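# Four arms build a leaning-block arch with keystone

## Task

Using blocks found among the items on the table, build an arch with any number of the four arms. The arms are mounted on the tabletop at about (scene frame, metres; heading in degrees counter-clockwise from +x): arm1 at x=+0.65 y=+0.35 z=+0.72 heading -162; arm2 at x=-0.10 y=+0.65 z=+0.72 heading -63; arm3 at x=-0.65 y=-0.30 z=+0.72 heading +23; arm4 at x=+0.45 y=-0.65 z=+0.72 heading +106. Two identical blocks (the leaning blocks) must each stand upright on one end, with that end flat on the table, and tilt toward one another. A keystone must sit centred between them on their slanted tops, touching both with no gap. All three blocks must lie along one line, and no other loose object may touch them. At the end every gripper must have released and the arms must have moved away; the arch must stand without any robot holding it.

## Robot and tools

Robots. There are four identical i2rt Big YAM arms, named arm1, arm2, arm3 and arm4. Each has six joints, a two-finger gripper and one wrist camera. The hand can reach roughly 1.0 m out from the joint-1 axis. With joints 1 and 6 at zero and the hand level and pointing forward, the camera rides on top of the hand and looks toward the fingertips. The arms act independently: if one stalls, the others keep going.

Frames. One shared scene frame is used; its origin is on the floor and +z is up. The tabletop is near z=0.72. The "hand" point lies midway between the fingertips; its z axis runs along the fingers and the fingers close along its y axis. No mounting pose is printed, so the approximate base positions and headings in the task are the only placement guide.

execute_actions. Argument "actions" is a list holding exactly one action, or empty (an empty list only returns state and images). The action is an object keyed by robot name; each robot entry has a single key "joints", an object of absolute joint targets (not offsets) named joint1_rad, joint2_rad, joint3_rad, joint4_rad, joint5_rad, joint6_rad (radians) and gripper_m (metres, fingertip separation). Any subset of joints and robots may be given; all named motions start at once and may finish at different times. A joint or robot left out may keep pushing toward its previous target. Ranges and done-tolerances: joint1_rad -2.879 to 2.879 ±0.045 (rotation about the base, positive counter-clockwise from above, 0 = along the base heading); joint2_rad 0 to 3.141 ±0.14 (shoulder; 0 = upper arm roughly level pointing back, increasing raises it then brings it forward); joint3_rad 0 to 3.019 ±0.09 (elbow; 0 = folded, increasing opens it); joint4_rad -1.692 to 1.57 ±0.055 (hand pitch, positive tips fingers up); joint5_rad -1.57 to 1.57 ±0.03 (hand yaw, positive toward the arm's right); joint6_rad -2.094 to 2.094 ±0.035 (hand roll, positive clockwise viewed from behind the hand); gripper_m 0 to 0.093 ±0.003 (grip force about 50 to 62 N per pad, lower on some). An unknown key or out-of-range number rejects the whole call and nothing moves. Joints move at different speeds, so the hand can sweep wide between postures. Optional "cameras" is a list drawn from arm1_cam_wrist, arm2_cam_wrist, arm3_cam_wrist, arm4_cam_wrist, all; omitted, null or ["all"] gives every camera, [] gives none.

Results. Each result gives every robot's state (joint_positions etc.) and one image per requested camera, listed in order on the "pictures" line. joint_status tells how each motion of the last accepted action ended: reached, "off_target" (stopped short and may still be pushing), "contact_stop" or "time_out" (target dropped, joint holds where it stopped; a timed-out joint may keep a target limited to 0.375, 0.375, 0.113, 0.225, 0.075, 0.3 rad from its position for joints 1 to 6 and continue pushing, moving there if the way clears), "not_followed" (a built-in self/inter-arm collision check withheld that arm's joint targets, shown with a "joint command not followed" line and usually a "cause:" line; the gripper command still runs, and withheld targets may be retried on later actions). on_its_own lists what the call did not command; its "held at" value is a joint's held target, not its position. To stop a joint from pushing, command its reported position. A tiny target change may not move a joint. A joint carrying a load may sag. If a result reports a stop, remaining execute_actions, wait and finished_scene calls in that same reply are skipped.

wait: argument "seconds", 0 to 10; nothing new is commanded, the simulation continues, and it returns the same as an empty execute_actions.

zoom_image: arguments "camera" (one wrist camera name) and "region" [x0, y0, x1, y1] in pixels of that camera's most recent full image, origin at top-left, at most 504 by 504. Images are 504x504 fisheye; intrinsics are listed per camera (e.g. arm1_cam_wrist fx≈416, cx≈253.6, cy≈248.8, theta_max_deg=51.462).

finished_scene: argument "scene", the number of the current scene. Call it only once the arch stands unaided and arms are clear; it cannot be reversed and its result says whether the task succeeded and gives the next task. After resuming from a summary, first send an empty execute_actions to learn the current scene and task.

Hazards. The arms do not stop on contact and can press hard. Avoid arm-to-arm squeezing (ends the run) and hard collisions; the collision check may react late and ignores fingers, gripper housings and wrist cameras. Never knock objects off or out of the work area. Avoid drops, slips and slams. Holding loads or pushing heats motors: a MOTOR HOT line appears from 85 °C, and at 100 °C an OVER-TEMPERATURE FAULT makes that arm go limp and fall; affected keys then read "limit_stop_at_motor_heat", and the target must be resent. Between replies the robots keep executing the last command, and loose objects may occasionally get nudged.

Each tool is called after ">>>" as name([rows], argument=value, ...), one row to a line, values as JSON.

## Session

>>> execute_actions(actions=[])

Scene clock: 0.00 s.
Motor temperatures (°C, as the motors report them): arm1=[29 30 31 28 28 26] | arm2=[25 29 29 29 28 28] | arm3=[29 29 29 27 25 29] | arm4=[29 28 29 29 26 29]
arm1.joint_positions: joint1_rad=+0.752 joint2_rad=+0.488 joint3_rad=+1.353 joint4_rad=-1.304 joint5_rad=+0.253 joint6_rad=+0.309 gripper_m=+0.094
arm1.joint_status: not commanded
arm1.hand: x=+0.5229 y=+0.2132 z=+1.3756 quat_wxyz=(-0.247, -0.806, -0.235, +0.484) (m; scene frame)
arm2.joint_positions: joint1_rad=+0.323 joint2_rad=+0.368 joint3_rad=+1.577 joint4_rad=-1.356 joint5_rad=-0.245 joint6_rad=-0.619 gripper_m=+0.095
arm2.joint_status: not commanded
arm2.hand: x=-0.0310 y=+0.6392 z=+1.4256 quat_wxyz=(-0.550, +0.002, -0.751, +0.366) (m; scene frame)
arm3.joint_positions: joint1_rad=-0.717 joint2_rad=+0.452 joint3_rad=+1.416 joint4_rad=-1.209 joint5_rad=+0.169 joint6_rad=+0.013 gripper_m=+0.094
arm3.joint_status: not commanded
arm3.hand: x=-0.5077 y=-0.3854 z=+1.3544 quat_wxyz=(-0.592, -0.197, -0.762, +0.172) (m; scene frame)
arm4.joint_positions: joint1_rad=-0.884 joint2_rad=+0.389 joint3_rad=+1.437 joint4_rad=-1.210 joint5_rad=-0.064 joint6_rad=-0.212 gripper_m=+0.094
arm4.joint_status: not commanded
arm4.hand: x=+0.5184 y=-0.5413 z=+1.3546 quat_wxyz=(-0.596, +0.432, -0.627, -0.253) (m; scene frame)
pictures: arm1_cam_wrist, arm2_cam_wrist, arm3_cam_wrist, arm4_cam_wrist
Images, in order (width x height): arm1_cam_wrist 504x504, arm2_cam_wrist 504x504, arm3_cam_wrist 504x504, arm4_cam_wrist 504x504.

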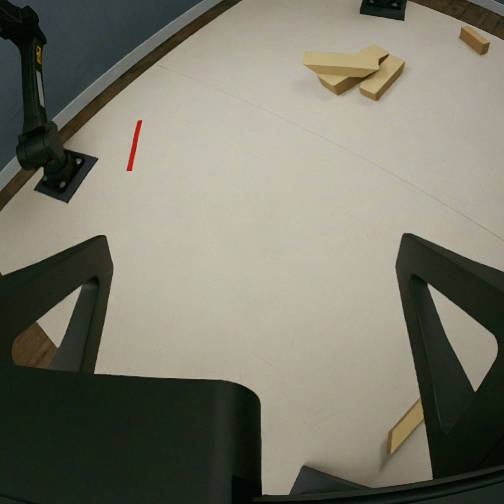

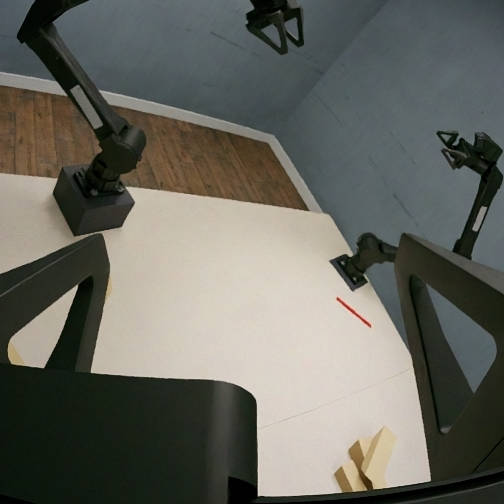

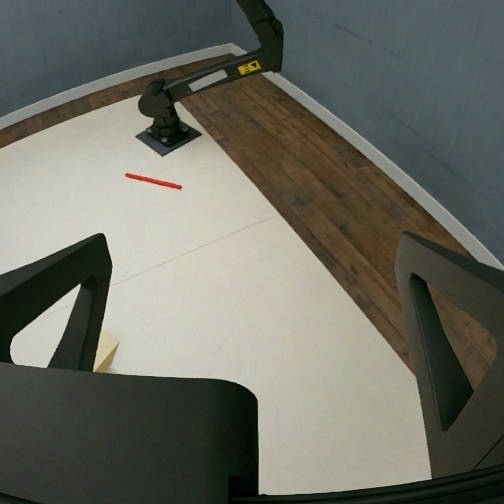

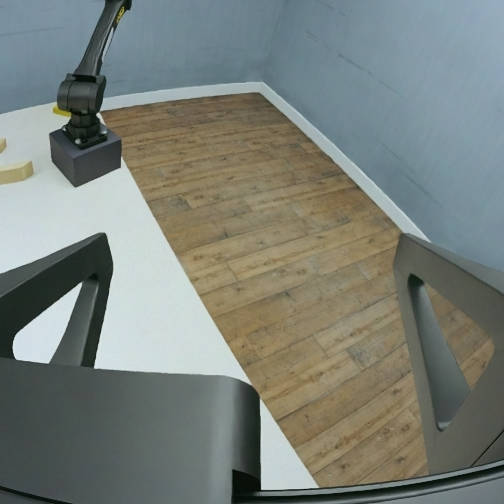

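>>> execute_actions([
  {"arm1":{"joints":{"joint1_rad":0.2,"joint2_rad":0.9,"joint3_rad":1.4,"joint4_rad":-1.1,"joint5_rad":0,"joint6_rad":0}},"arm2":{"joints":{"joint1_rad":-0.2,"joint2_rad":0.9,"joint3_rad":1.4,"joint4_rad":-1.1,"joint5_rad":0,"joint6_rad":0}},"arm3":{"joints":{"joint1_rad":0,"joint2_rad":0.7,"joint3_rad":1.4,"joint4_rad":-1.5,"joint5_rad":0,"joint6_rad":0}},"arm4":{"joints":{"joint1_rad":0.3,"joint2_rad":0.9,"joint3_rad":1.4,"joint4_rad":-1.1,"joint5_rad":0,"joint6_rad":0}}},
])

Scene clock: 1.97 s.
Motor temperatures (°C, as the motors report them): arm1=[29 30 31 28 28 26] | arm2=[25 29 30 29 28 28] | arm3=[29 29 29 27 25 29] | arm4=[29 28 29 29 26 29]
arm1.joint_positions: joint1_rad=+0.202 joint2_rad=+0.907 joint3_rad=+1.380 joint4_rad=-1.118 joint5_rad=+0.002 joint6_rad=+0.009 gripper_m=+0.094
arm1.joint_status: all done
arm1.hand: x=+0.3189 y=+0.1737 z=+1.3167 quat_wxyz=(-0.108, -0.869, -0.211, +0.435) (m; scene frame)
arm2.joint_positions: joint1_rad=-0.199 joint2_rad=+0.895 joint3_rad=+1.376 joint4_rad=-1.117 joint5_rad=-0.001 joint6_rad=-0.012 gripper_m=+0.095
arm2.joint_status: all done
arm2.hand: x=-0.0235 y=+0.2928 z=+1.2772 quat_wxyz=(-0.357, -0.553, -0.696, +0.286) (m; scene frame)
arm3.joint_positions: joint1_rad=-0.010 joint2_rad=+0.694 joint3_rad=+1.377 joint4_rad=-1.494 joint5_rad=+0.000 joint6_rad=+0.006 gripper_m=+0.094
arm3.joint_status: all done
arm3.hand: x=-0.4261 y=-0.2189 z=+1.2305 quat_wxyz=(-0.365, +0.157, -0.915, -0.065) (m; scene frame)
arm4.joint_positions: joint1_rad=+0.295 joint2_rad=+0.892 joint3_rad=+1.383 joint4_rad=-1.107 joint5_rad=+0.000 joint6_rad=-0.014 gripper_m=+0.094
arm4.joint_status: all done
arm4.hand: x=+0.2554 y=-0.3328 z=+1.2325 quat_wxyz=(-0.228, +0.777, -0.429, -0.399) (m; scene frame)
pictures: arm1_cam_wrist, arm2_cam_wrist, arm3_cam_wrist, arm4_cam_wrist
Images, in order (width x height): arm1_cam_wrist 504x504, arm2_cam_wrist 504x504, arm3_cam_wrist 504x504, arm4_cam_wrist 504x504.

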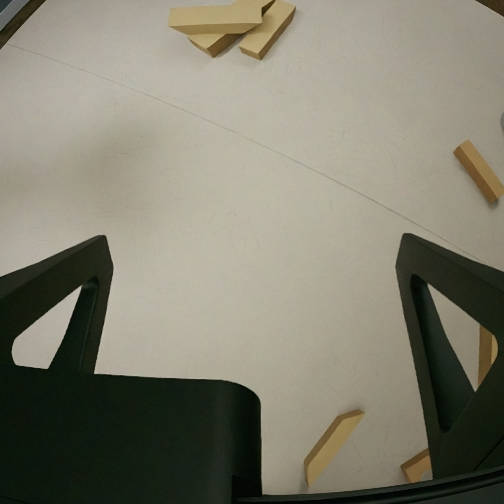

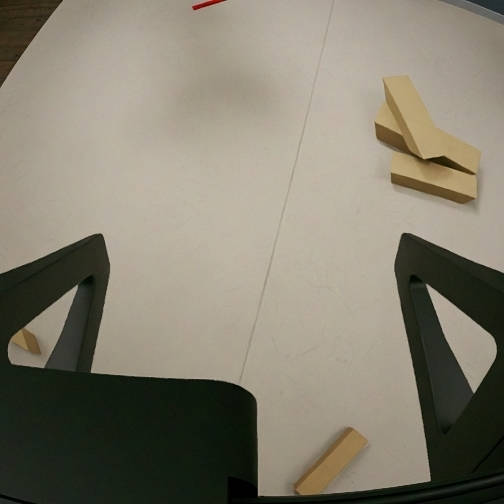

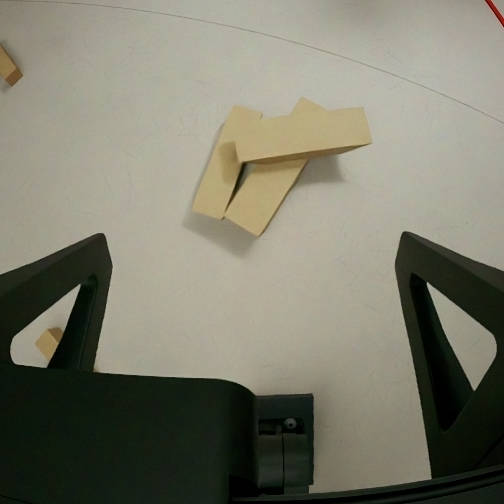

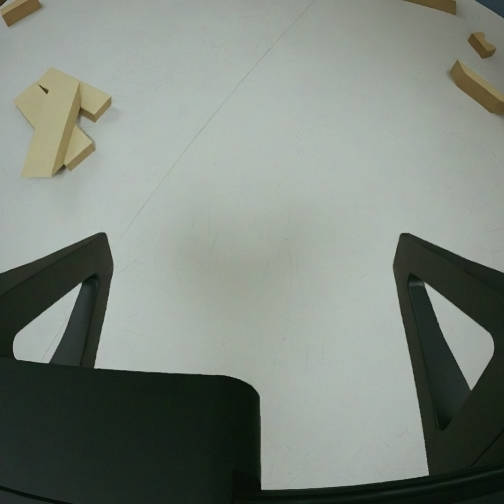

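>>> zoom_image(camera="arm3_cam_wrist", region=[180,80,390,250])

>>> zoom_image(camera="arm2_cam_wrist", region=[350,60,500,220])

>>> zoom_image(camera="arm4_cam_wrist", region=[0,50,140,190])

>>> zoom_image(camera="arm1_cam_wrist", region=[150,0,320,70])

>>> zoom_image(camera="arm1_cam_wrist", region=[280,300,504,504])

>>> zoom_image(camera="arm4_cam_wrist", region=[380,0,504,130])

Region (180, 80, 390, 250) of arm3_cam_wrist's 504x504 image, scaled by 2.400, with more detail than that image has; it fills the top 408 rows of this view, and the rest is white.

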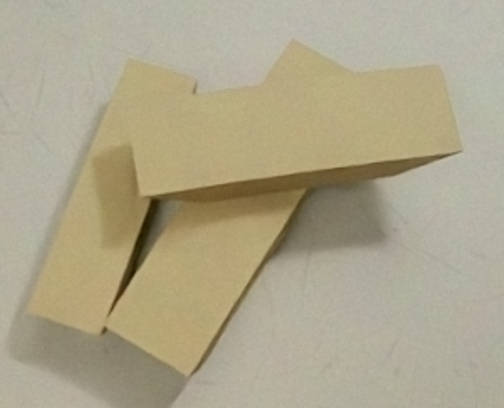

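Region (350, 60, 500, 220) of arm2_cam_wrist's 504x504 image, scaled by 3.150, with more detail than that image has; it fills the left 472 columns of this view, and the rest is white.

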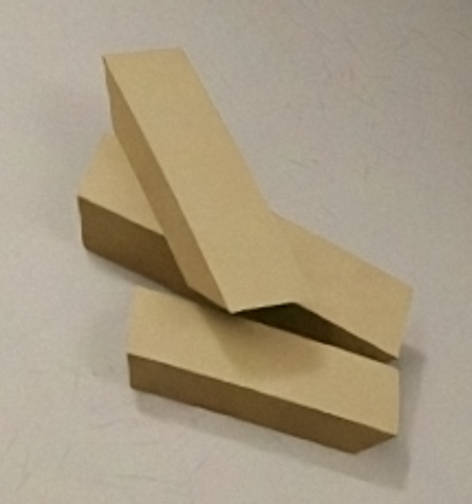

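Region (0, 50, 140, 190) of arm4_cam_wrist's 504x504 image, scaled by 3.600, with more detail than that image has.

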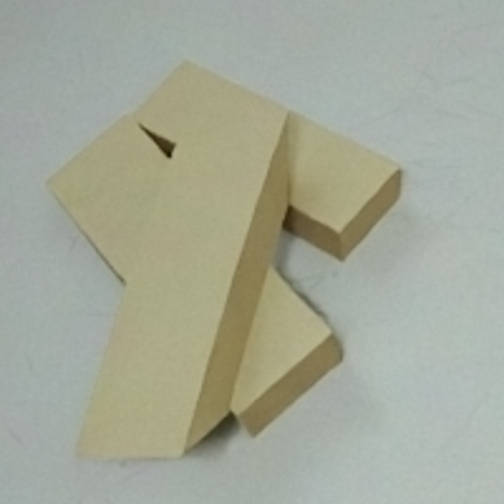

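Region (150, 0, 320, 70) of arm1_cam_wrist's 504x504 image, scaled by 2.965, with more detail than that image has; it fills the top 208 rows of this view, and the rest is white.

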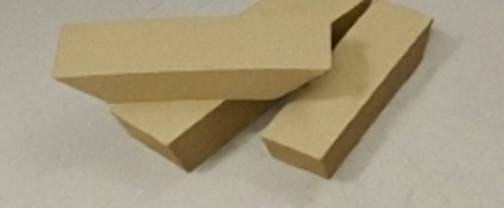

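Region (280, 300, 504, 504) of arm1_cam_wrist's 504x504 image, scaled by 2.250, with more detail than that image has; it fills the top 459 rows of this view, and the rest is white.

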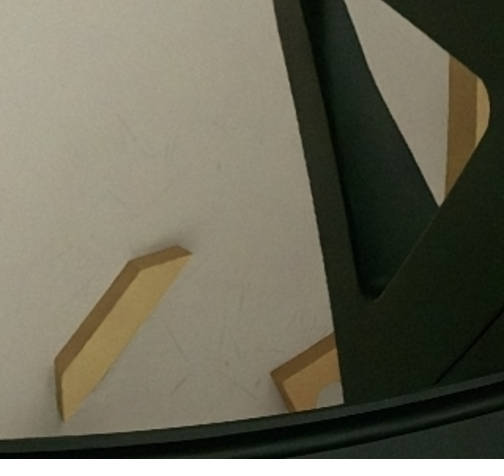

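Region (380, 0, 504, 130) of arm4_cam_wrist's 504x504 image, scaled by 3.877, with more detail than that image has; it fills the left 481 columns of this view, and the rest is white.

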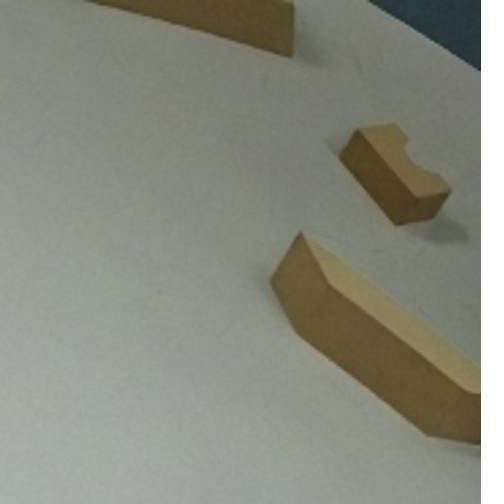

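>>> execute_actions([
  {"arm1":{"joints":{"joint1_rad":-0.7,"joint2_rad":0.7,"joint4_rad":-1.5}},"arm2":{"joints":{"joint1_rad":0.5,"joint2_rad":0.7,"joint4_rad":-1.5}},"arm3":{"joints":{"joint1_rad":0.8}},"arm4":{"joints":{"joint1_rad":0.85,"joint2_rad":1.5,"joint3_rad":0.6,"joint4_rad":1.2}}},
])

Scene clock: 5.33 s.
Motor temperatures (°C, as the motors report them): arm1=[29 30 32 28 28 26] | arm2=[25 29 31 29 28 28] | arm3=[29 29 30 27 25 29] | arm4=[29 28 30 29 26 29]
arm1.joint_positions: joint1_rad=-0.694 joint2_rad=+0.694 joint3_rad=+1.380 joint4_rad=-1.490 joint5_rad=+0.001 joint6_rad=+0.008 gripper_m=+0.094
arm1.joint_status: all done
arm1.hand: x=+0.4339 y=+0.4461 z=+1.3093 quat_wxyz=(+0.074, -0.906, +0.193, +0.368) (m; scene frame)
arm2.joint_positions: joint1_rad=+0.495 joint2_rad=+0.701 joint3_rad=+1.376 joint4_rad=-1.489 joint5_rad=-0.001 joint6_rad=-0.010 gripper_m=+0.095
arm2.joint_status: all done
arm2.hand: x=+0.0880 y=+0.5092 z=+1.2627 quat_wxyz=(-0.355, -0.294, -0.879, +0.125) (m; scene frame)
arm3.joint_positions: joint1_rad=+0.790 joint2_rad=+0.694 joint3_rad=+1.377 joint4_rad=-1.494 joint5_rad=+0.000 joint6_rad=+0.006 gripper_m=+0.094
arm3.joint_status: all done
arm3.hand: x=-0.5525 y=-0.0813 z=+1.2304 quat_wxyz=(-0.311, +0.501, -0.782, -0.202) (m; scene frame)
arm4.joint_positions: joint1_rad=+0.846 joint2_rad=+1.493 joint3_rad=+0.601 joint4_rad=+1.185 joint5_rad=-0.003 joint6_rad=+0.000 gripper_m=+0.094
arm4.joint_status: all done
arm4.hand: x=-0.0270 y=-0.4090 z=+1.0135 quat_wxyz=(-0.187, +0.580, -0.138, -0.781) (m; scene frame)
pictures: arm1_cam_wrist, arm2_cam_wrist, arm3_cam_wrist, arm4_cam_wrist
Images, in order (width x height): arm1_cam_wrist 504x504, arm2_cam_wrist 504x504, arm3_cam_wrist 504x504, arm4_cam_wrist 504x504.

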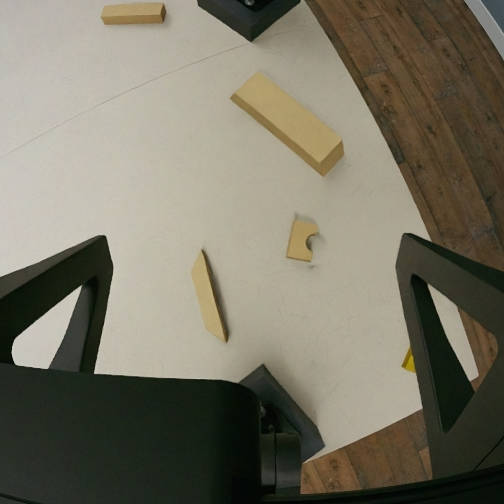

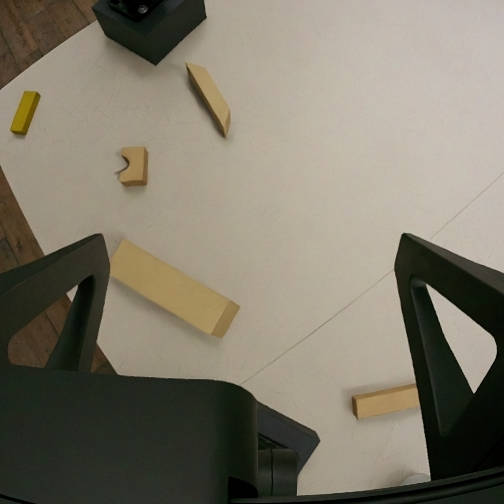

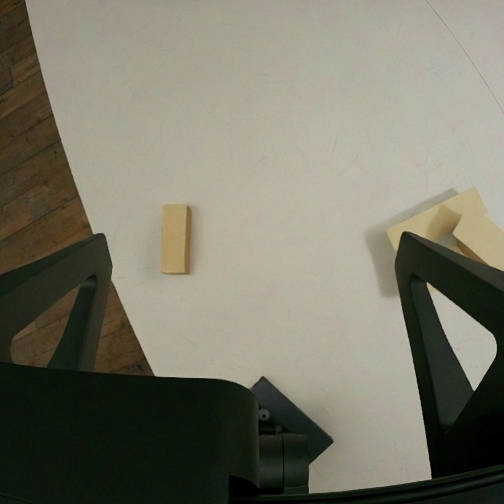

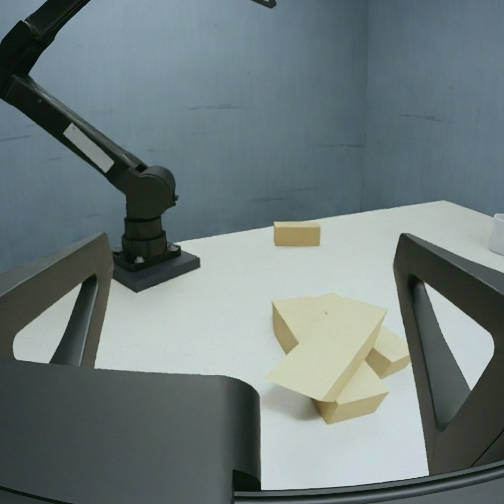

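>>> zoom_image(camera="arm2_cam_wrist", region=[90,220,260,350])

>>> zoom_image(camera="arm1_cam_wrist", region=[215,55,365,185])

>>> zoom_image(camera="arm4_cam_wrist", region=[250,280,430,440])

Region (90, 220, 260, 350) of arm2_cam_wrist's 504x504 image, scaled by 2.965, with more detail than that image has; it fills the top 385 rows of this view, and the rest is white.

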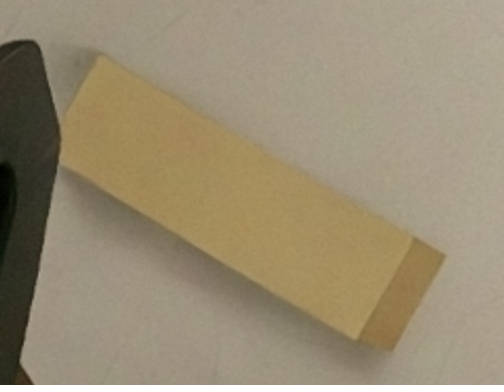

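Region (215, 55, 365, 185) of arm1_cam_wrist's 504x504 image, scaled by 3.360, with more detail than that image has; it fills the top 437 rows of this view, and the rest is white.

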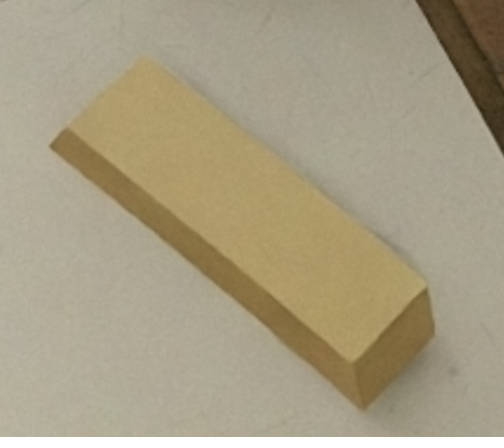

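Region (250, 280, 430, 440) of arm4_cam_wrist's 504x504 image, scaled by 2.800, with more detail than that image has.

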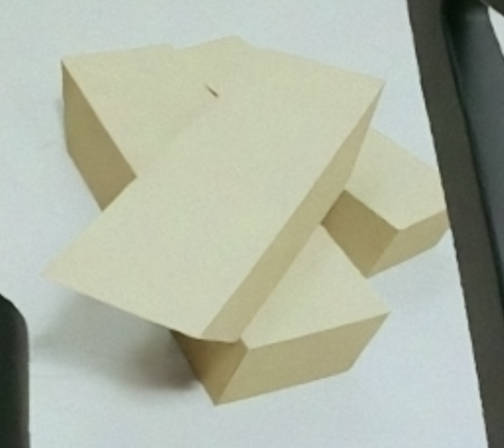

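>>> execute_actions([
  {"arm1":{"joints":{"joint1_rad":0.1,"joint2_rad":0.783,"joint3_rad":0.24,"joint4_rad":0.6}},"arm2":{"joints":{"joint1_rad":1.097,"joint2_rad":1.21,"joint3_rad":0.795,"joint4_rad":-1.145,"joint6_rad":-0.458}},"arm3":{"joints":{"joint1_rad":-0.169,"joint2_rad":1.52,"joint3_rad":1.191,"joint4_rad":-1.231,"joint6_rad":1.571}}},
], cameras=["arm2_cam_wrist","arm3_cam_wrist"])

Scene clock: 9.00 s.
Motor temperatures (°C, as the motors report them): arm1=[29 30 33 28 28 26] | arm2=[25 29 31 29 28 28] | arm3=[29 29 30 27 25 29] | arm4=[29 28 30 29 26 29]
arm1.joint_positions: joint1_rad=+0.095 joint2_rad=+0.786 joint3_rad=+0.234 joint4_rad=+0.577 joint5_rad=+0.000 joint6_rad=+0.008 gripper_m=+0.094
arm1.joint_status: all done
arm1.hand: x=+0.3061 y=+0.2120 z=+1.0723 quat_wxyz=(-0.138, -0.685, -0.129, +0.704) (m; scene frame)
arm2.joint_positions: joint1_rad=+1.098 joint2_rad=+1.219 joint3_rad=+0.789 joint4_rad=-1.157 joint5_rad=+0.001 joint6_rad=-0.447 gripper_m=+0.095
arm2.joint_status: all done
arm2.hand: x=+0.1965 y=+0.6365 z=+0.8797 quat_wxyz=(+0.005, +0.195, -0.981, +0.005) (m; scene frame)
arm3.joint_positions: joint1_rad=-0.172 joint2_rad=+1.532 joint3_rad=+1.180 joint4_rad=-1.233 joint5_rad=+0.000 joint6_rad=+1.564 gripper_m=+0.094
arm3.joint_status: all done
arm3.hand: x=-0.2292 y=-0.2218 z=+0.8765 quat_wxyz=(+0.005, -0.636, -0.771, +0.006) (m; scene frame)
arm4.joint_positions: joint1_rad=+0.846 joint2_rad=+1.493 joint3_rad=+0.601 joint4_rad=+1.185 joint5_rad=-0.003 joint6_rad=+0.000 gripper_m=+0.094
arm4.joint_status: not commanded
arm4.hand: x=-0.0270 y=-0.4090 z=+1.0135 quat_wxyz=(-0.187, +0.580, -0.138, -0.781) (m; scene frame)
pictures: arm2_cam_wrist, arm3_cam_wrist
Images, in order (width x height): arm2_cam_wrist 504x504, arm3_cam_wrist 504x504.

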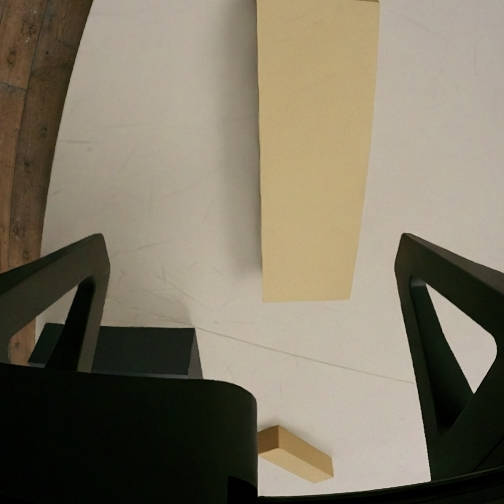

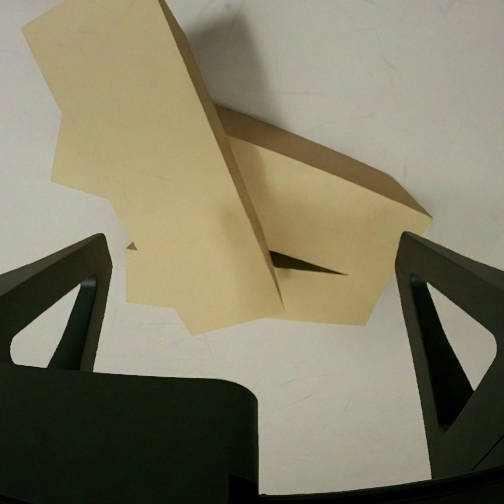

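>>> execute_actions([
  {"arm2":{"joints":{"joint1_rad":1.015,"joint2_rad":1.31,"joint3_rad":0.885,"joint4_rad":-1.125,"joint6_rad":-0.573}},"arm3":{"joints":{"joint1_rad":-0.143,"joint2_rad":1.625,"joint3_rad":1.31,"joint4_rad":-1.245,"joint6_rad":1.255}}},
], cameras=["arm2_cam_wrist","arm3_cam_wrist"])

Scene clock: 10.90 s.
Motor temperatures (°C, as the motors report them): arm1=[29 30 33 28 28 26] | arm2=[25 29 32 29 28 28] | arm3=[29 29 31 27 25 29] | arm4=[29 28 31 29 26 29]
arm1.joint_positions: joint1_rad=+0.095 joint2_rad=+0.786 joint3_rad=+0.234 joint4_rad=+0.577 joint5_rad=+0.000 joint6_rad=+0.008 gripper_m=+0.094
arm1.joint_status: not commanded
arm1.hand: x=+0.3061 y=+0.2120 z=+1.0723 quat_wxyz=(-0.138, -0.685, -0.129, +0.704) (m; scene frame)
arm2.joint_positions: joint1_rad=+1.013 joint2_rad=+1.311 joint3_rad=+0.842 joint4_rad=-1.133 joint5_rad=+0.001 joint6_rad=-0.562 gripper_m=+0.095
arm2.joint_status: all done
arm2.hand: x=+0.2191 y=+0.6077 z=+0.8717 quat_wxyz=(+0.012, +0.209, -0.978, +0.002) (m; scene frame)
arm3.joint_positions: joint1_rad=-0.153 joint2_rad=+1.635 joint3_rad=+1.263 joint4_rad=-1.241 joint5_rad=+0.000 joint6_rad=+1.262 gripper_m=+0.094
arm3.joint_status: all done
arm3.hand: x=-0.2018 y=-0.2078 z=+0.8624 quat_wxyz=(+0.015, -0.505, -0.863, +0.014) (m; scene frame)
arm4.joint_positions: joint1_rad=+0.846 joint2_rad=+1.493 joint3_rad=+0.601 joint4_rad=+1.185 joint5_rad=-0.003 joint6_rad=+0.000 gripper_m=+0.094
arm4.joint_status: not commanded
arm4.hand: x=-0.0270 y=-0.4090 z=+1.0135 quat_wxyz=(-0.187, +0.580, -0.138, -0.781) (m; scene frame)
pictures: arm2_cam_wrist, arm3_cam_wrist
Images, in order (width x height): arm2_cam_wrist 504x504, arm3_cam_wrist 504x504.

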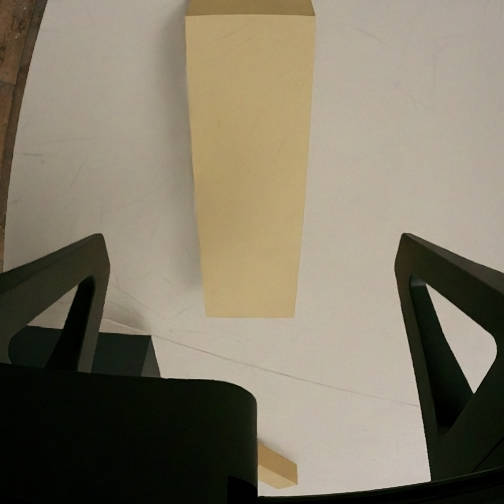

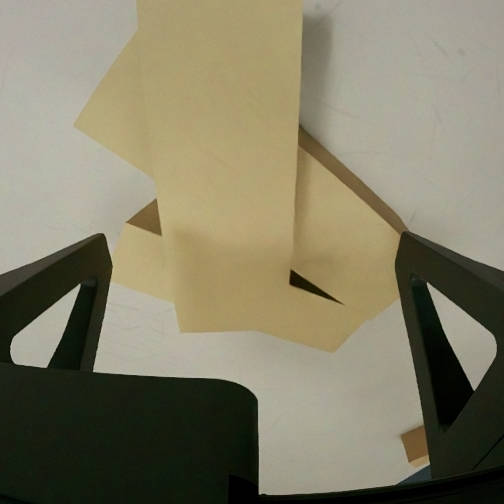

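>>> execute_actions([
  {"arm2":{"joints":{"joint2_rad":1.475,"joint3_rad":0.648,"joint4_rad":-0.745}},"arm3":{"joints":{"joint1_rad":-0.137,"joint2_rad":1.70,"joint3_rad":1.178,"joint4_rad":-1.02}}},
], cameras=["arm2_cam_wrist","arm3_cam_wrist","arm4_cam_wrist"])

Scene clock: 12.37 s.
Motor temperatures (°C, as the motors report them): arm1=[29 30 34 28 28 26] | arm2=[25 29 32 29 28 28] | arm3=[29 29 31 27 25 29] | arm4=[29 28 31 29 26 29]
arm1.joint_positions: joint1_rad=+0.095 joint2_rad=+0.786 joint3_rad=+0.234 joint4_rad=+0.577 joint5_rad=+0.000 joint6_rad=+0.008 gripper_m=+0.094
arm1.joint_status: not commanded
arm1.hand: x=+0.3061 y=+0.2120 z=+1.0723 quat_wxyz=(-0.138, -0.685, -0.129, +0.704) (m; scene frame)
arm2.joint_positions: joint1_rad=+1.013 joint2_rad=+1.489 joint3_rad=+0.638 joint4_rad=-0.758 joint5_rad=+0.003 joint6_rad=-0.562 gripper_m=+0.095
arm2.joint_status: all done
arm2.hand: x=+0.1979 y=+0.6090 z=+0.7563 quat_wxyz=(+0.015, +0.210, -0.978, +0.002) (m; scene frame)
arm3.joint_positions: joint1_rad=-0.151 joint2_rad=+1.717 joint3_rad=+1.164 joint4_rad=-1.031 joint5_rad=+0.000 joint6_rad=+1.262 gripper_m=+0.094
arm3.joint_status: all done
arm3.hand: x=-0.1957 y=-0.2055 z=+0.7912 quat_wxyz=(+0.005, -0.504, -0.864, +0.005) (m; scene frame)
arm4.joint_positions: joint1_rad=+0.846 joint2_rad=+1.493 joint3_rad=+0.601 joint4_rad=+1.185 joint5_rad=-0.003 joint6_rad=+0.000 gripper_m=+0.094
arm4.joint_status: not commanded
arm4.hand: x=-0.0270 y=-0.4090 z=+1.0135 quat_wxyz=(-0.187, +0.580, -0.138, -0.781) (m; scene frame)
pictures: arm2_cam_wrist, arm3_cam_wrist, arm4_cam_wrist
Images, in order (width x height): arm2_cam_wrist 504x504, arm3_cam_wrist 504x504, arm4_cam_wrist 504x504.

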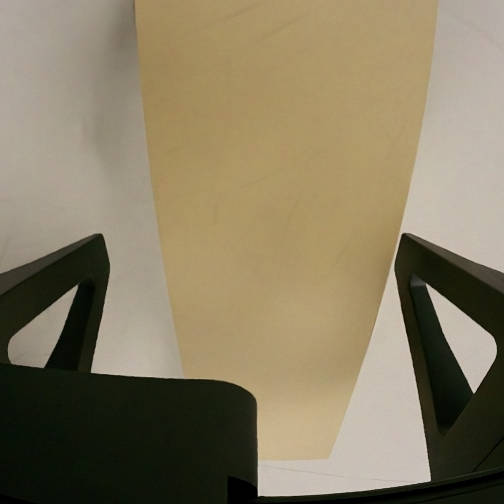

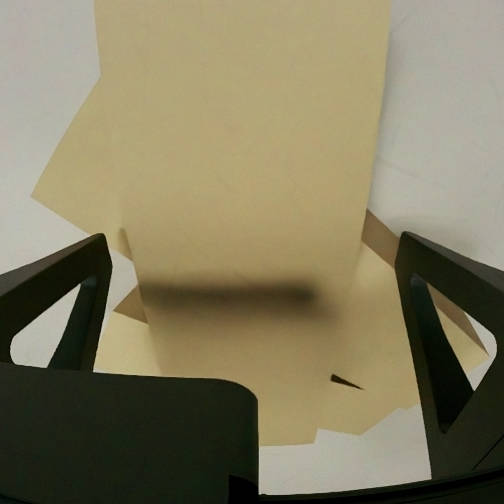

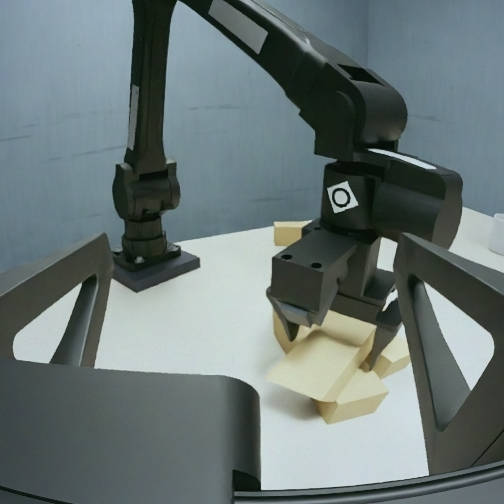

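>>> execute_actions([
  {"arm2":{"joints":{"joint1_rad":1.05,"joint2_rad":1.535,"joint3_rad":0.74,"joint4_rad":-0.725,"joint6_rad":-0.60}},"arm3":{"joints":{"gripper_m":0.04}}},
], cameras=["arm2_cam_wrist","arm3_cam_wrist"])

Scene clock: 13.47 s.
Motor temperatures (°C, as the motors report them): arm1=[29 30 34 28 28 26] | arm2=[25 29 32 29 28 28] | arm3=[29 29 31 27 25 29] | arm4=[29 28 31 29 26 29]
arm1.joint_positions: joint1_rad=+0.095 joint2_rad=+0.786 joint3_rad=+0.234 joint4_rad=+0.577 joint5_rad=+0.000 joint6_rad=+0.008 gripper_m=+0.094
arm1.joint_status: not commanded
arm1.hand: x=+0.3061 y=+0.2120 z=+1.0723 quat_wxyz=(-0.138, -0.685, -0.129, +0.704) (m; scene frame)
arm2.joint_positions: joint1_rad=+1.046 joint2_rad=+1.530 joint3_rad=+0.712 joint4_rad=-0.734 joint5_rad=+0.002 joint6_rad=-0.589 gripper_m=+0.095
arm2.joint_status: all done
arm2.hand: x=+0.2381 y=+0.6149 z=+0.7631 quat_wxyz=(-0.011, +0.239, -0.971, +0.011) (m; scene frame)
arm3.joint_positions: joint1_rad=-0.151 joint2_rad=+1.717 joint3_rad=+1.164 joint4_rad=-1.029 joint5_rad=+0.000 joint6_rad=+1.261 gripper_m=+0.059
arm3.joint_status: gripper_m off_target (ended at +0.059, target +0.040)
arm3.hand: x=-0.1951 y=-0.2054 z=+0.7914 quat_wxyz=(+0.004, -0.504, -0.864, +0.004) (m; scene frame)
arm4.joint_positions: joint1_rad=+0.846 joint2_rad=+1.493 joint3_rad=+0.601 joint4_rad=+1.185 joint5_rad=-0.003 joint6_rad=+0.000 gripper_m=+0.094
arm4.joint_status: not commanded
arm4.hand: x=-0.0270 y=-0.4090 z=+1.0135 quat_wxyz=(-0.187, +0.580, -0.138, -0.781) (m; scene frame)
pictures: arm2_cam_wrist, arm3_cam_wrist
Images, in order (width x height): arm2_cam_wrist 504x504, arm3_cam_wrist 504x504.

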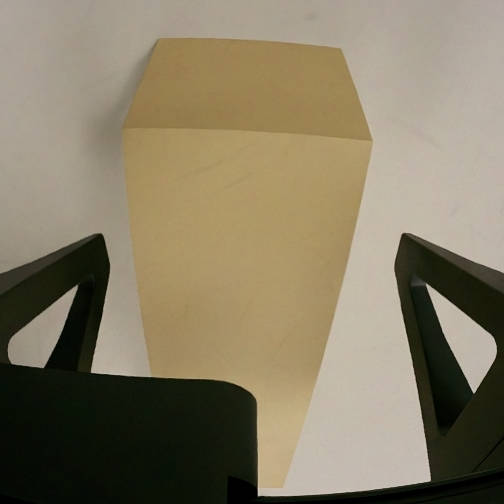

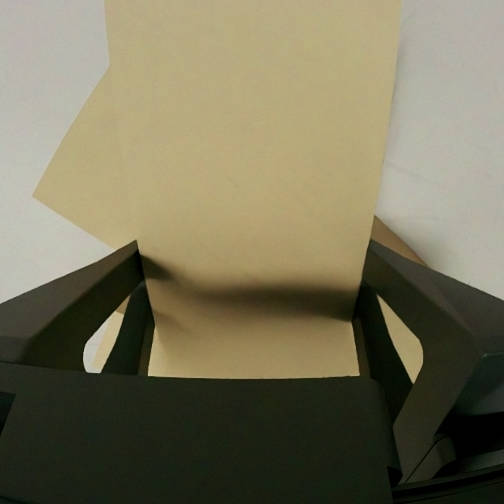

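>>> execute_actions([
  {"arm2":{"joints":{"joint2_rad":1.552,"gripper_m":0.04}},"arm3":{"joints":{"joint2_rad":1.55,"joint3_rad":1.29,"joint4_rad":-1.29}}},
], cameras=["arm2_cam_wrist","arm4_cam_wrist"])

Scene clock: 14.83 s.
Motor temperatures (°C, as the motors report them): arm1=[29 30 34 28 28 26] | arm2=[25 29 32 29 28 28] | arm3=[29 29 32 27 25 29] | arm4=[29 28 31 29 26 29]
arm1.joint_positions: joint1_rad=+0.095 joint2_rad=+0.786 joint3_rad=+0.234 joint4_rad=+0.577 joint5_rad=+0.000 joint6_rad=+0.008 gripper_m=+0.094
arm1.joint_status: not commanded
arm1.hand: x=+0.3061 y=+0.2120 z=+1.0723 quat_wxyz=(-0.138, -0.685, -0.129, +0.704) (m; scene frame)
arm2.joint_positions: joint1_rad=+1.047 joint2_rad=+1.537 joint3_rad=+0.712 joint4_rad=-0.734 joint5_rad=-0.003 joint6_rad=-0.590 gripper_m=+0.060
arm2.joint_status: gripper_m off_target (ended at +0.060, target +0.040); the others done
arm2.hand: x=+0.2371 y=+0.6161 z=+0.7608 quat_wxyz=(-0.009, +0.240, -0.971, +0.008) (m; scene frame)
arm3.joint_positions: joint1_rad=-0.151 joint2_rad=+1.561 joint3_rad=+1.251 joint4_rad=-1.281 joint5_rad=+0.000 joint6_rad=+1.261 gripper_m=+0.059
arm3.joint_status: all done
arm3.hand: x=-0.2164 y=-0.2097 z=+0.8898 quat_wxyz=(+0.008, -0.504, -0.864, +0.007) (m; scene frame)
arm4.joint_positions: joint1_rad=+0.846 joint2_rad=+1.493 joint3_rad=+0.601 joint4_rad=+1.185 joint5_rad=-0.003 joint6_rad=+0.000 gripper_m=+0.094
arm4.joint_status: not commanded
arm4.hand: x=-0.0270 y=-0.4090 z=+1.0135 quat_wxyz=(-0.187, +0.580, -0.138, -0.781) (m; scene frame)
pictures: arm2_cam_wrist, arm4_cam_wrist
Images, in order (width x height): arm2_cam_wrist 504x504, arm4_cam_wrist 504x504.

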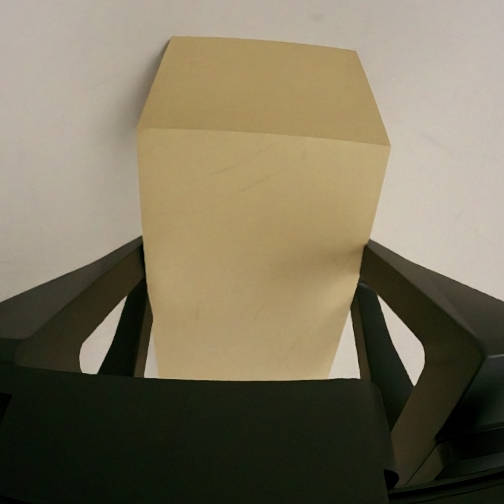

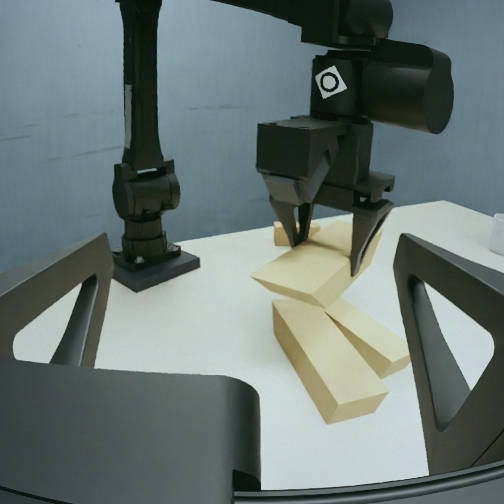

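>>> execute_actions([
  {"arm2":{"joints":{"joint2_rad":1.15,"joint3_rad":0.75,"joint4_rad":-1.0}},"arm3":{"joints":{"joint1_rad":0.264,"joint2_rad":1.80,"joint3_rad":1.80,"joint4_rad":-1.52}}},
], cameras=[])

>>> execute_actions([
  {"arm2":{"joints":{"joint1_rad":0.755,"joint2_rad":0.898,"joint3_rad":0.47,"joint4_rad":0.47,"joint6_rad":0}},"arm3":{"joints":{"joint2_rad":2.03,"joint4_rad":-1.285}}},
], cameras=["arm1_cam_wrist","arm2_cam_wrist","arm3_cam_wrist"])

Scene clock: 16.77 s.
Motor temperatures (°C, as the motors report them): arm1=[29 30 34 28 28 26] | arm2=[25 29 32 29 28 28] | arm3=[29 29 32 27 25 29] | arm4=[29 28 31 29 26 29]
arm1.joint_positions: joint1_rad=+0.095 joint2_rad=+0.786 joint3_rad=+0.234 joint4_rad=+0.577 joint5_rad=+0.000 joint6_rad=+0.008 gripper_m=+0.094
arm1.joint_status: not commanded
arm1.hand: x=+0.3061 y=+0.2120 z=+1.0723 quat_wxyz=(-0.138, -0.685, -0.129, +0.704) (m; scene frame)
arm2.joint_positions: joint1_rad=+1.047 joint2_rad=+1.152 joint3_rad=+0.713 joint4_rad=-0.989 joint5_rad=-0.003 joint6_rad=-0.592 gripper_m=+0.060
arm2.joint_status: all done
arm2.hand: x=+0.2081 y=+0.6204 z=+0.8742 quat_wxyz=(-0.071, +0.240, -0.968, +0.030) (m; scene frame)
arm3.joint_positions: joint1_rad=+0.268 joint2_rad=+1.817 joint3_rad=+1.749 joint4_rad=-1.511 joint5_rad=-0.001 joint6_rad=+1.260 gripper_m=+0.059
arm3.joint_status: all done
arm3.hand: x=-0.1979 y=+0.0265 z=+0.9517 quat_wxyz=(+0.003, -0.313, -0.950, +0.003) (m; scene frame)
arm4.joint_positions: joint1_rad=+0.846 joint2_rad=+1.493 joint3_rad=+0.601 joint4_rad=+1.185 joint5_rad=-0.003 joint6_rad=+0.000 gripper_m=+0.094
arm4.joint_status: not commanded
arm4.hand: x=-0.0270 y=-0.4090 z=+1.0135 quat_wxyz=(-0.187, +0.580, -0.138, -0.781) (m; scene frame)
pictures: none
No camera images: the call's "cameras" was empty. Leave "cameras" out to get every camera's image.

Scene clock: 18.53 s.
Motor temperatures (°C, as the motors report them): arm1=[29 30 34 28 28 26] | arm2=[25 29 33 29 28 28] | arm3=[29 30 32 27 25 29] | arm4=[29 28 31 29 26 29]
arm1.joint_positions: joint1_rad=+0.095 joint2_rad=+0.786 joint3_rad=+0.234 joint4_rad=+0.577 joint5_rad=+0.000 joint6_rad=+0.008 gripper_m=+0.094
arm1.joint_status: not commanded
arm1.hand: x=+0.3061 y=+0.2120 z=+1.0723 quat_wxyz=(-0.138, -0.685, -0.129, +0.704) (m; scene frame)
arm2.joint_positions: joint1_rad=+0.756 joint2_rad=+0.913 joint3_rad=+0.441 joint4_rad=+0.420 joint5_rad=+0.000 joint6_rad=-0.013 gripper_m=+0.060
arm2.joint_status: all done
arm2.hand: x=+0.2936 y=+0.4890 z=+1.0633 quat_wxyz=(-0.678, -0.135, -0.708, +0.144) (m; scene frame)
arm3.joint_positions: joint1_rad=+0.268 joint2_rad=+2.060 joint3_rad=+1.759 joint4_rad=-1.292 joint5_rad=-0.001 joint6_rad=+1.260 gripper_m=+0.059
arm3.joint_status: all done
arm3.hand: x=-0.1493 y=+0.0614 z=+0.8162 quat_wxyz=(+0.007, -0.313, -0.950, +0.009) (m; scene frame)
arm4.joint_positions: joint1_rad=+0.846 joint2_rad=+1.493 joint3_rad=+0.601 joint4_rad=+1.185 joint5_rad=-0.003 joint6_rad=+0.000 gripper_m=+0.094
arm4.joint_status: not commanded
arm4.hand: x=-0.0270 y=-0.4090 z=+1.0135 quat_wxyz=(-0.187, +0.580, -0.138, -0.781) (m; scene frame)
pictures: arm1_cam_wrist, arm2_cam_wrist, arm3_cam_wrist
Images, in order (width x height): arm1_cam_wrist 504x504, arm2_cam_wrist 504x504, arm3_cam_wrist 504x504.

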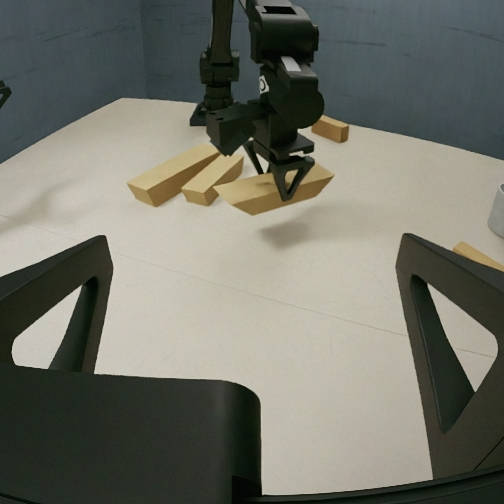

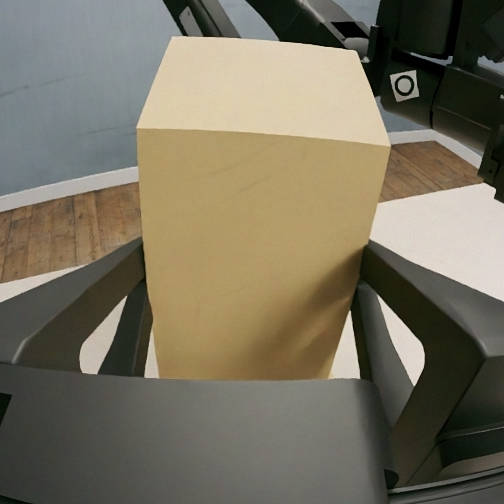

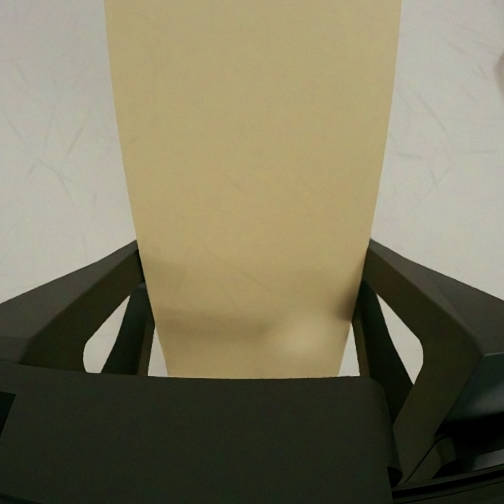

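>>> execute_actions([
  {"arm2":{"joints":{"joint2_rad":0.555,"joint4_rad":0.10}},"arm3":{"joints":{"joint2_rad":2.075,"joint3_rad":1.675,"joint4_rad":-1.16}}},
], cameras=[])

>>> execute_actions([
  {"arm1":{"joints":{"joint1_rad":-0.672,"joint2_rad":0.76,"joint3_rad":0.20}}},
], cameras=["arm1_cam_wrist","arm2_cam_wrist","arm3_cam_wrist"])

Scene clock: 20.10 s.
Motor temperatures (°C, as the motors report them): arm1=[29 30 34 28 28 26] | arm2=[25 29 33 29 28 28] | arm3=[29 30 33 27 25 29] | arm4=[29 29 31 29 26 29]
arm1.joint_positions: joint1_rad=+0.095 joint2_rad=+0.786 joint3_rad=+0.234 joint4_rad=+0.577 joint5_rad=+0.000 joint6_rad=+0.008 gripper_m=+0.094
arm1.joint_status: not commanded
arm1.hand: x=+0.3061 y=+0.2120 z=+1.0723 quat_wxyz=(-0.138, -0.685, -0.129, +0.704) (m; scene frame)
arm2.joint_positions: joint1_rad=+0.756 joint2_rad=+0.563 joint3_rad=+0.441 joint4_rad=+0.087 joint5_rad=+0.000 joint6_rad=-0.013 gripper_m=+0.060
arm2.joint_status: all done
arm2.hand: x=+0.2314 y=+0.5155 z=+1.1118 quat_wxyz=(-0.684, -0.134, -0.703, +0.145) (m; scene frame)
arm3.joint_positions: joint1_rad=+0.268 joint2_rad=+2.107 joint3_rad=+1.657 joint4_rad=-1.169 joint5_rad=-0.001 joint6_rad=+1.260 gripper_m=+0.059
arm3.joint_status: all done
arm3.hand: x=-0.1603 y=+0.0535 z=+0.7517 quat_wxyz=(+0.015, -0.313, -0.950, +0.020) (m; scene frame)
arm4.joint_positions: joint1_rad=+0.846 joint2_rad=+1.493 joint3_rad=+0.601 joint4_rad=+1.185 joint5_rad=-0.003 joint6_rad=+0.000 gripper_m=+0.094
arm4.joint_status: not commanded
arm4.hand: x=-0.0270 y=-0.4090 z=+1.0135 quat_wxyz=(-0.187, +0.580, -0.138, -0.781) (m; scene frame)
pictures: none
No camera images: the call's "cameras" was empty. Leave "cameras" out to get every camera's image.

Scene clock: 21.43 s.
Motor temperatures (°C, as the motors report them): arm1=[29 30 34 28 28 26] | arm2=[25 29 34 29 28 28] | arm3=[29 30 33 27 25 29] | arm4=[29 29 31 29 26 29]
arm1.joint_positions: joint1_rad=-0.666 joint2_rad=+0.774 joint3_rad=+0.195 joint4_rad=+0.580 joint5_rad=+0.001 joint6_rad=+0.008 gripper_m=+0.094
arm1.joint_status: all done
arm1.hand: x=+0.3153 y=+0.4862 z=+1.0548 quat_wxyz=(+0.131, -0.692, +0.137, +0.696) (m; scene frame)
arm2.joint_positions: joint1_rad=+0.756 joint2_rad=+0.563 joint3_rad=+0.441 joint4_rad=+0.087 joint5_rad=+0.000 joint6_rad=-0.013 gripper_m=+0.060
arm2.joint_status: not commanded
arm2.hand: x=+0.2314 y=+0.5155 z=+1.1118 quat_wxyz=(-0.684, -0.134, -0.703, +0.145) (m; scene frame)
arm3.joint_positions: joint1_rad=+0.268 joint2_rad=+2.107 joint3_rad=+1.657 joint4_rad=-1.169 joint5_rad=-0.001 joint6_rad=+1.260 gripper_m=+0.059
arm3.joint_status: not commanded
arm3.hand: x=-0.1603 y=+0.0535 z=+0.7517 quat_wxyz=(+0.015, -0.313, -0.950, +0.020) (m; scene frame)
arm4.joint_positions: joint1_rad=+0.846 joint2_rad=+1.493 joint3_rad=+0.601 joint4_rad=+1.185 joint5_rad=-0.003 joint6_rad=+0.000 gripper_m=+0.094
arm4.joint_status: not commanded
arm4.hand: x=-0.0270 y=-0.4090 z=+1.0135 quat_wxyz=(-0.187, +0.580, -0.138, -0.781) (m; scene frame)
pictures: arm1_cam_wrist, arm2_cam_wrist, arm3_cam_wrist
Images, in order (width x height): arm1_cam_wrist 504x504, arm2_cam_wrist 504x504, arm3_cam_wrist 504x504.

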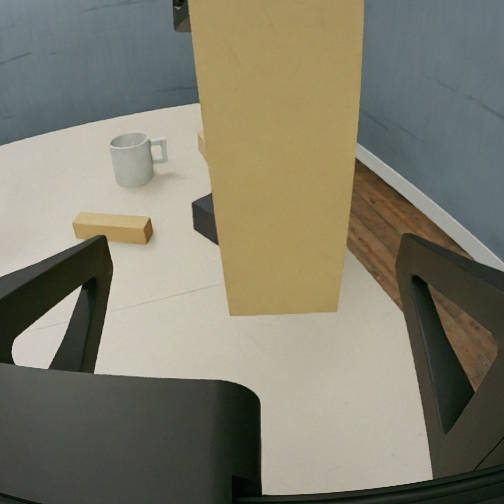

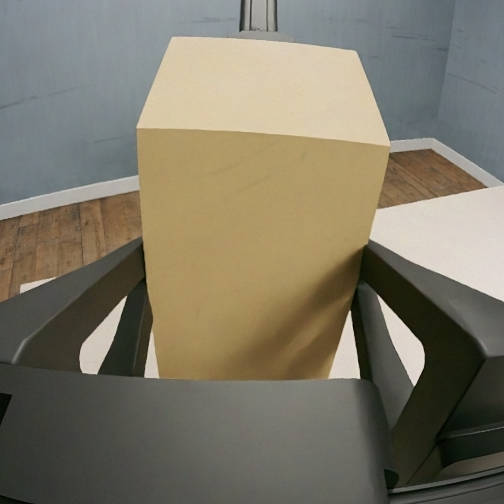

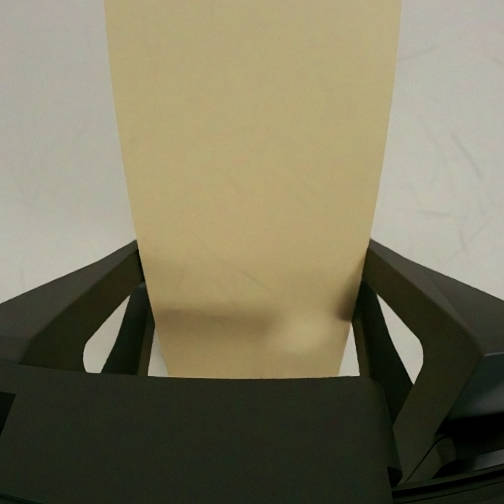

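>>> execute_actions([
  {"arm1":{"joints":{"joint1_rad":-0.708,"joint2_rad":1.175,"joint3_rad":0.39,"joint4_rad":0.835}},"arm3":{"joints":{"joint2_rad":2.085,"gripper_m":0.093}}},
], cameras=["arm1_cam_wrist","arm2_cam_wrist","arm3_cam_wrist"])

Scene clock: 22.90 s.
Motor temperatures (°C, as the motors report them): arm1=[29 30 35 28 28 26] | arm2=[25 29 34 29 28 28] | arm3=[29 30 33 27 25 29] | arm4=[29 29 31 29 26 29]
arm1.joint_positions: joint1_rad=-0.701 joint2_rad=+1.172 joint3_rad=+0.367 joint4_rad=+0.813 joint5_rad=+0.001 joint6_rad=+0.008 gripper_m=+0.094
arm1.joint_status: all done
arm1.hand: x=+0.2432 y=+0.5317 z=+1.0528 quat_wxyz=(+0.144, -0.687, +0.149, +0.697) (m; scene frame)
arm2.joint_positions: joint1_rad=+0.756 joint2_rad=+0.563 joint3_rad=+0.441 joint4_rad=+0.087 joint5_rad=+0.000 joint6_rad=-0.013 gripper_m=+0.060
arm2.joint_status: not commanded
arm2.hand: x=+0.2314 y=+0.5155 z=+1.1118 quat_wxyz=(-0.684, -0.134, -0.703, +0.145) (m; scene frame)
arm3.joint_positions: joint1_rad=+0.268 joint2_rad=+2.107 joint3_rad=+1.657 joint4_rad=-1.169 joint5_rad=-0.001 joint6_rad=+1.260 gripper_m=+0.093
arm3.joint_status: all done
arm3.hand: x=-0.1602 y=+0.0535 z=+0.7521 quat_wxyz=(+0.015, -0.313, -0.950, +0.019) (m; scene frame)
arm4.joint_positions: joint1_rad=+0.846 joint2_rad=+1.493 joint3_rad=+0.601 joint4_rad=+1.185 joint5_rad=-0.003 joint6_rad=+0.000 gripper_m=+0.094
arm4.joint_status: not commanded
arm4.hand: x=-0.0270 y=-0.4090 z=+1.0135 quat_wxyz=(-0.187, +0.580, -0.138, -0.781) (m; scene frame)
pictures: arm1_cam_wrist, arm2_cam_wrist, arm3_cam_wrist
Images, in order (width x height): arm1_cam_wrist 504x504, arm2_cam_wrist 504x504, arm3_cam_wrist 504x504.

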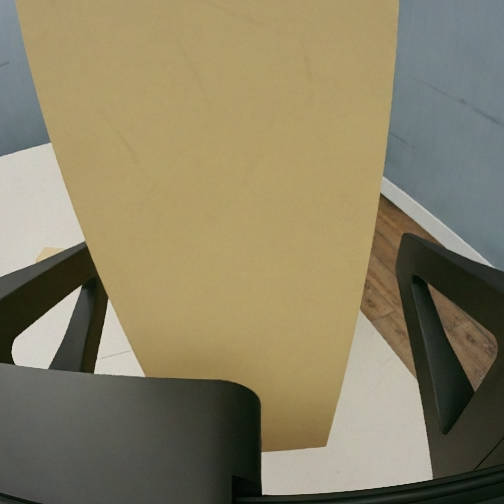

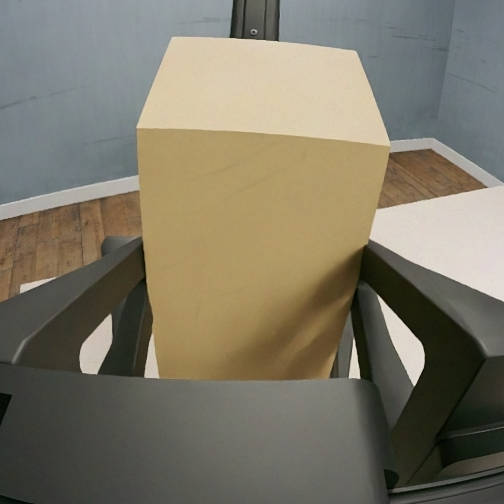

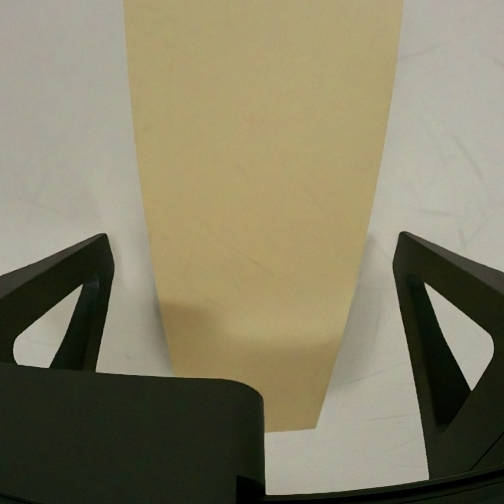

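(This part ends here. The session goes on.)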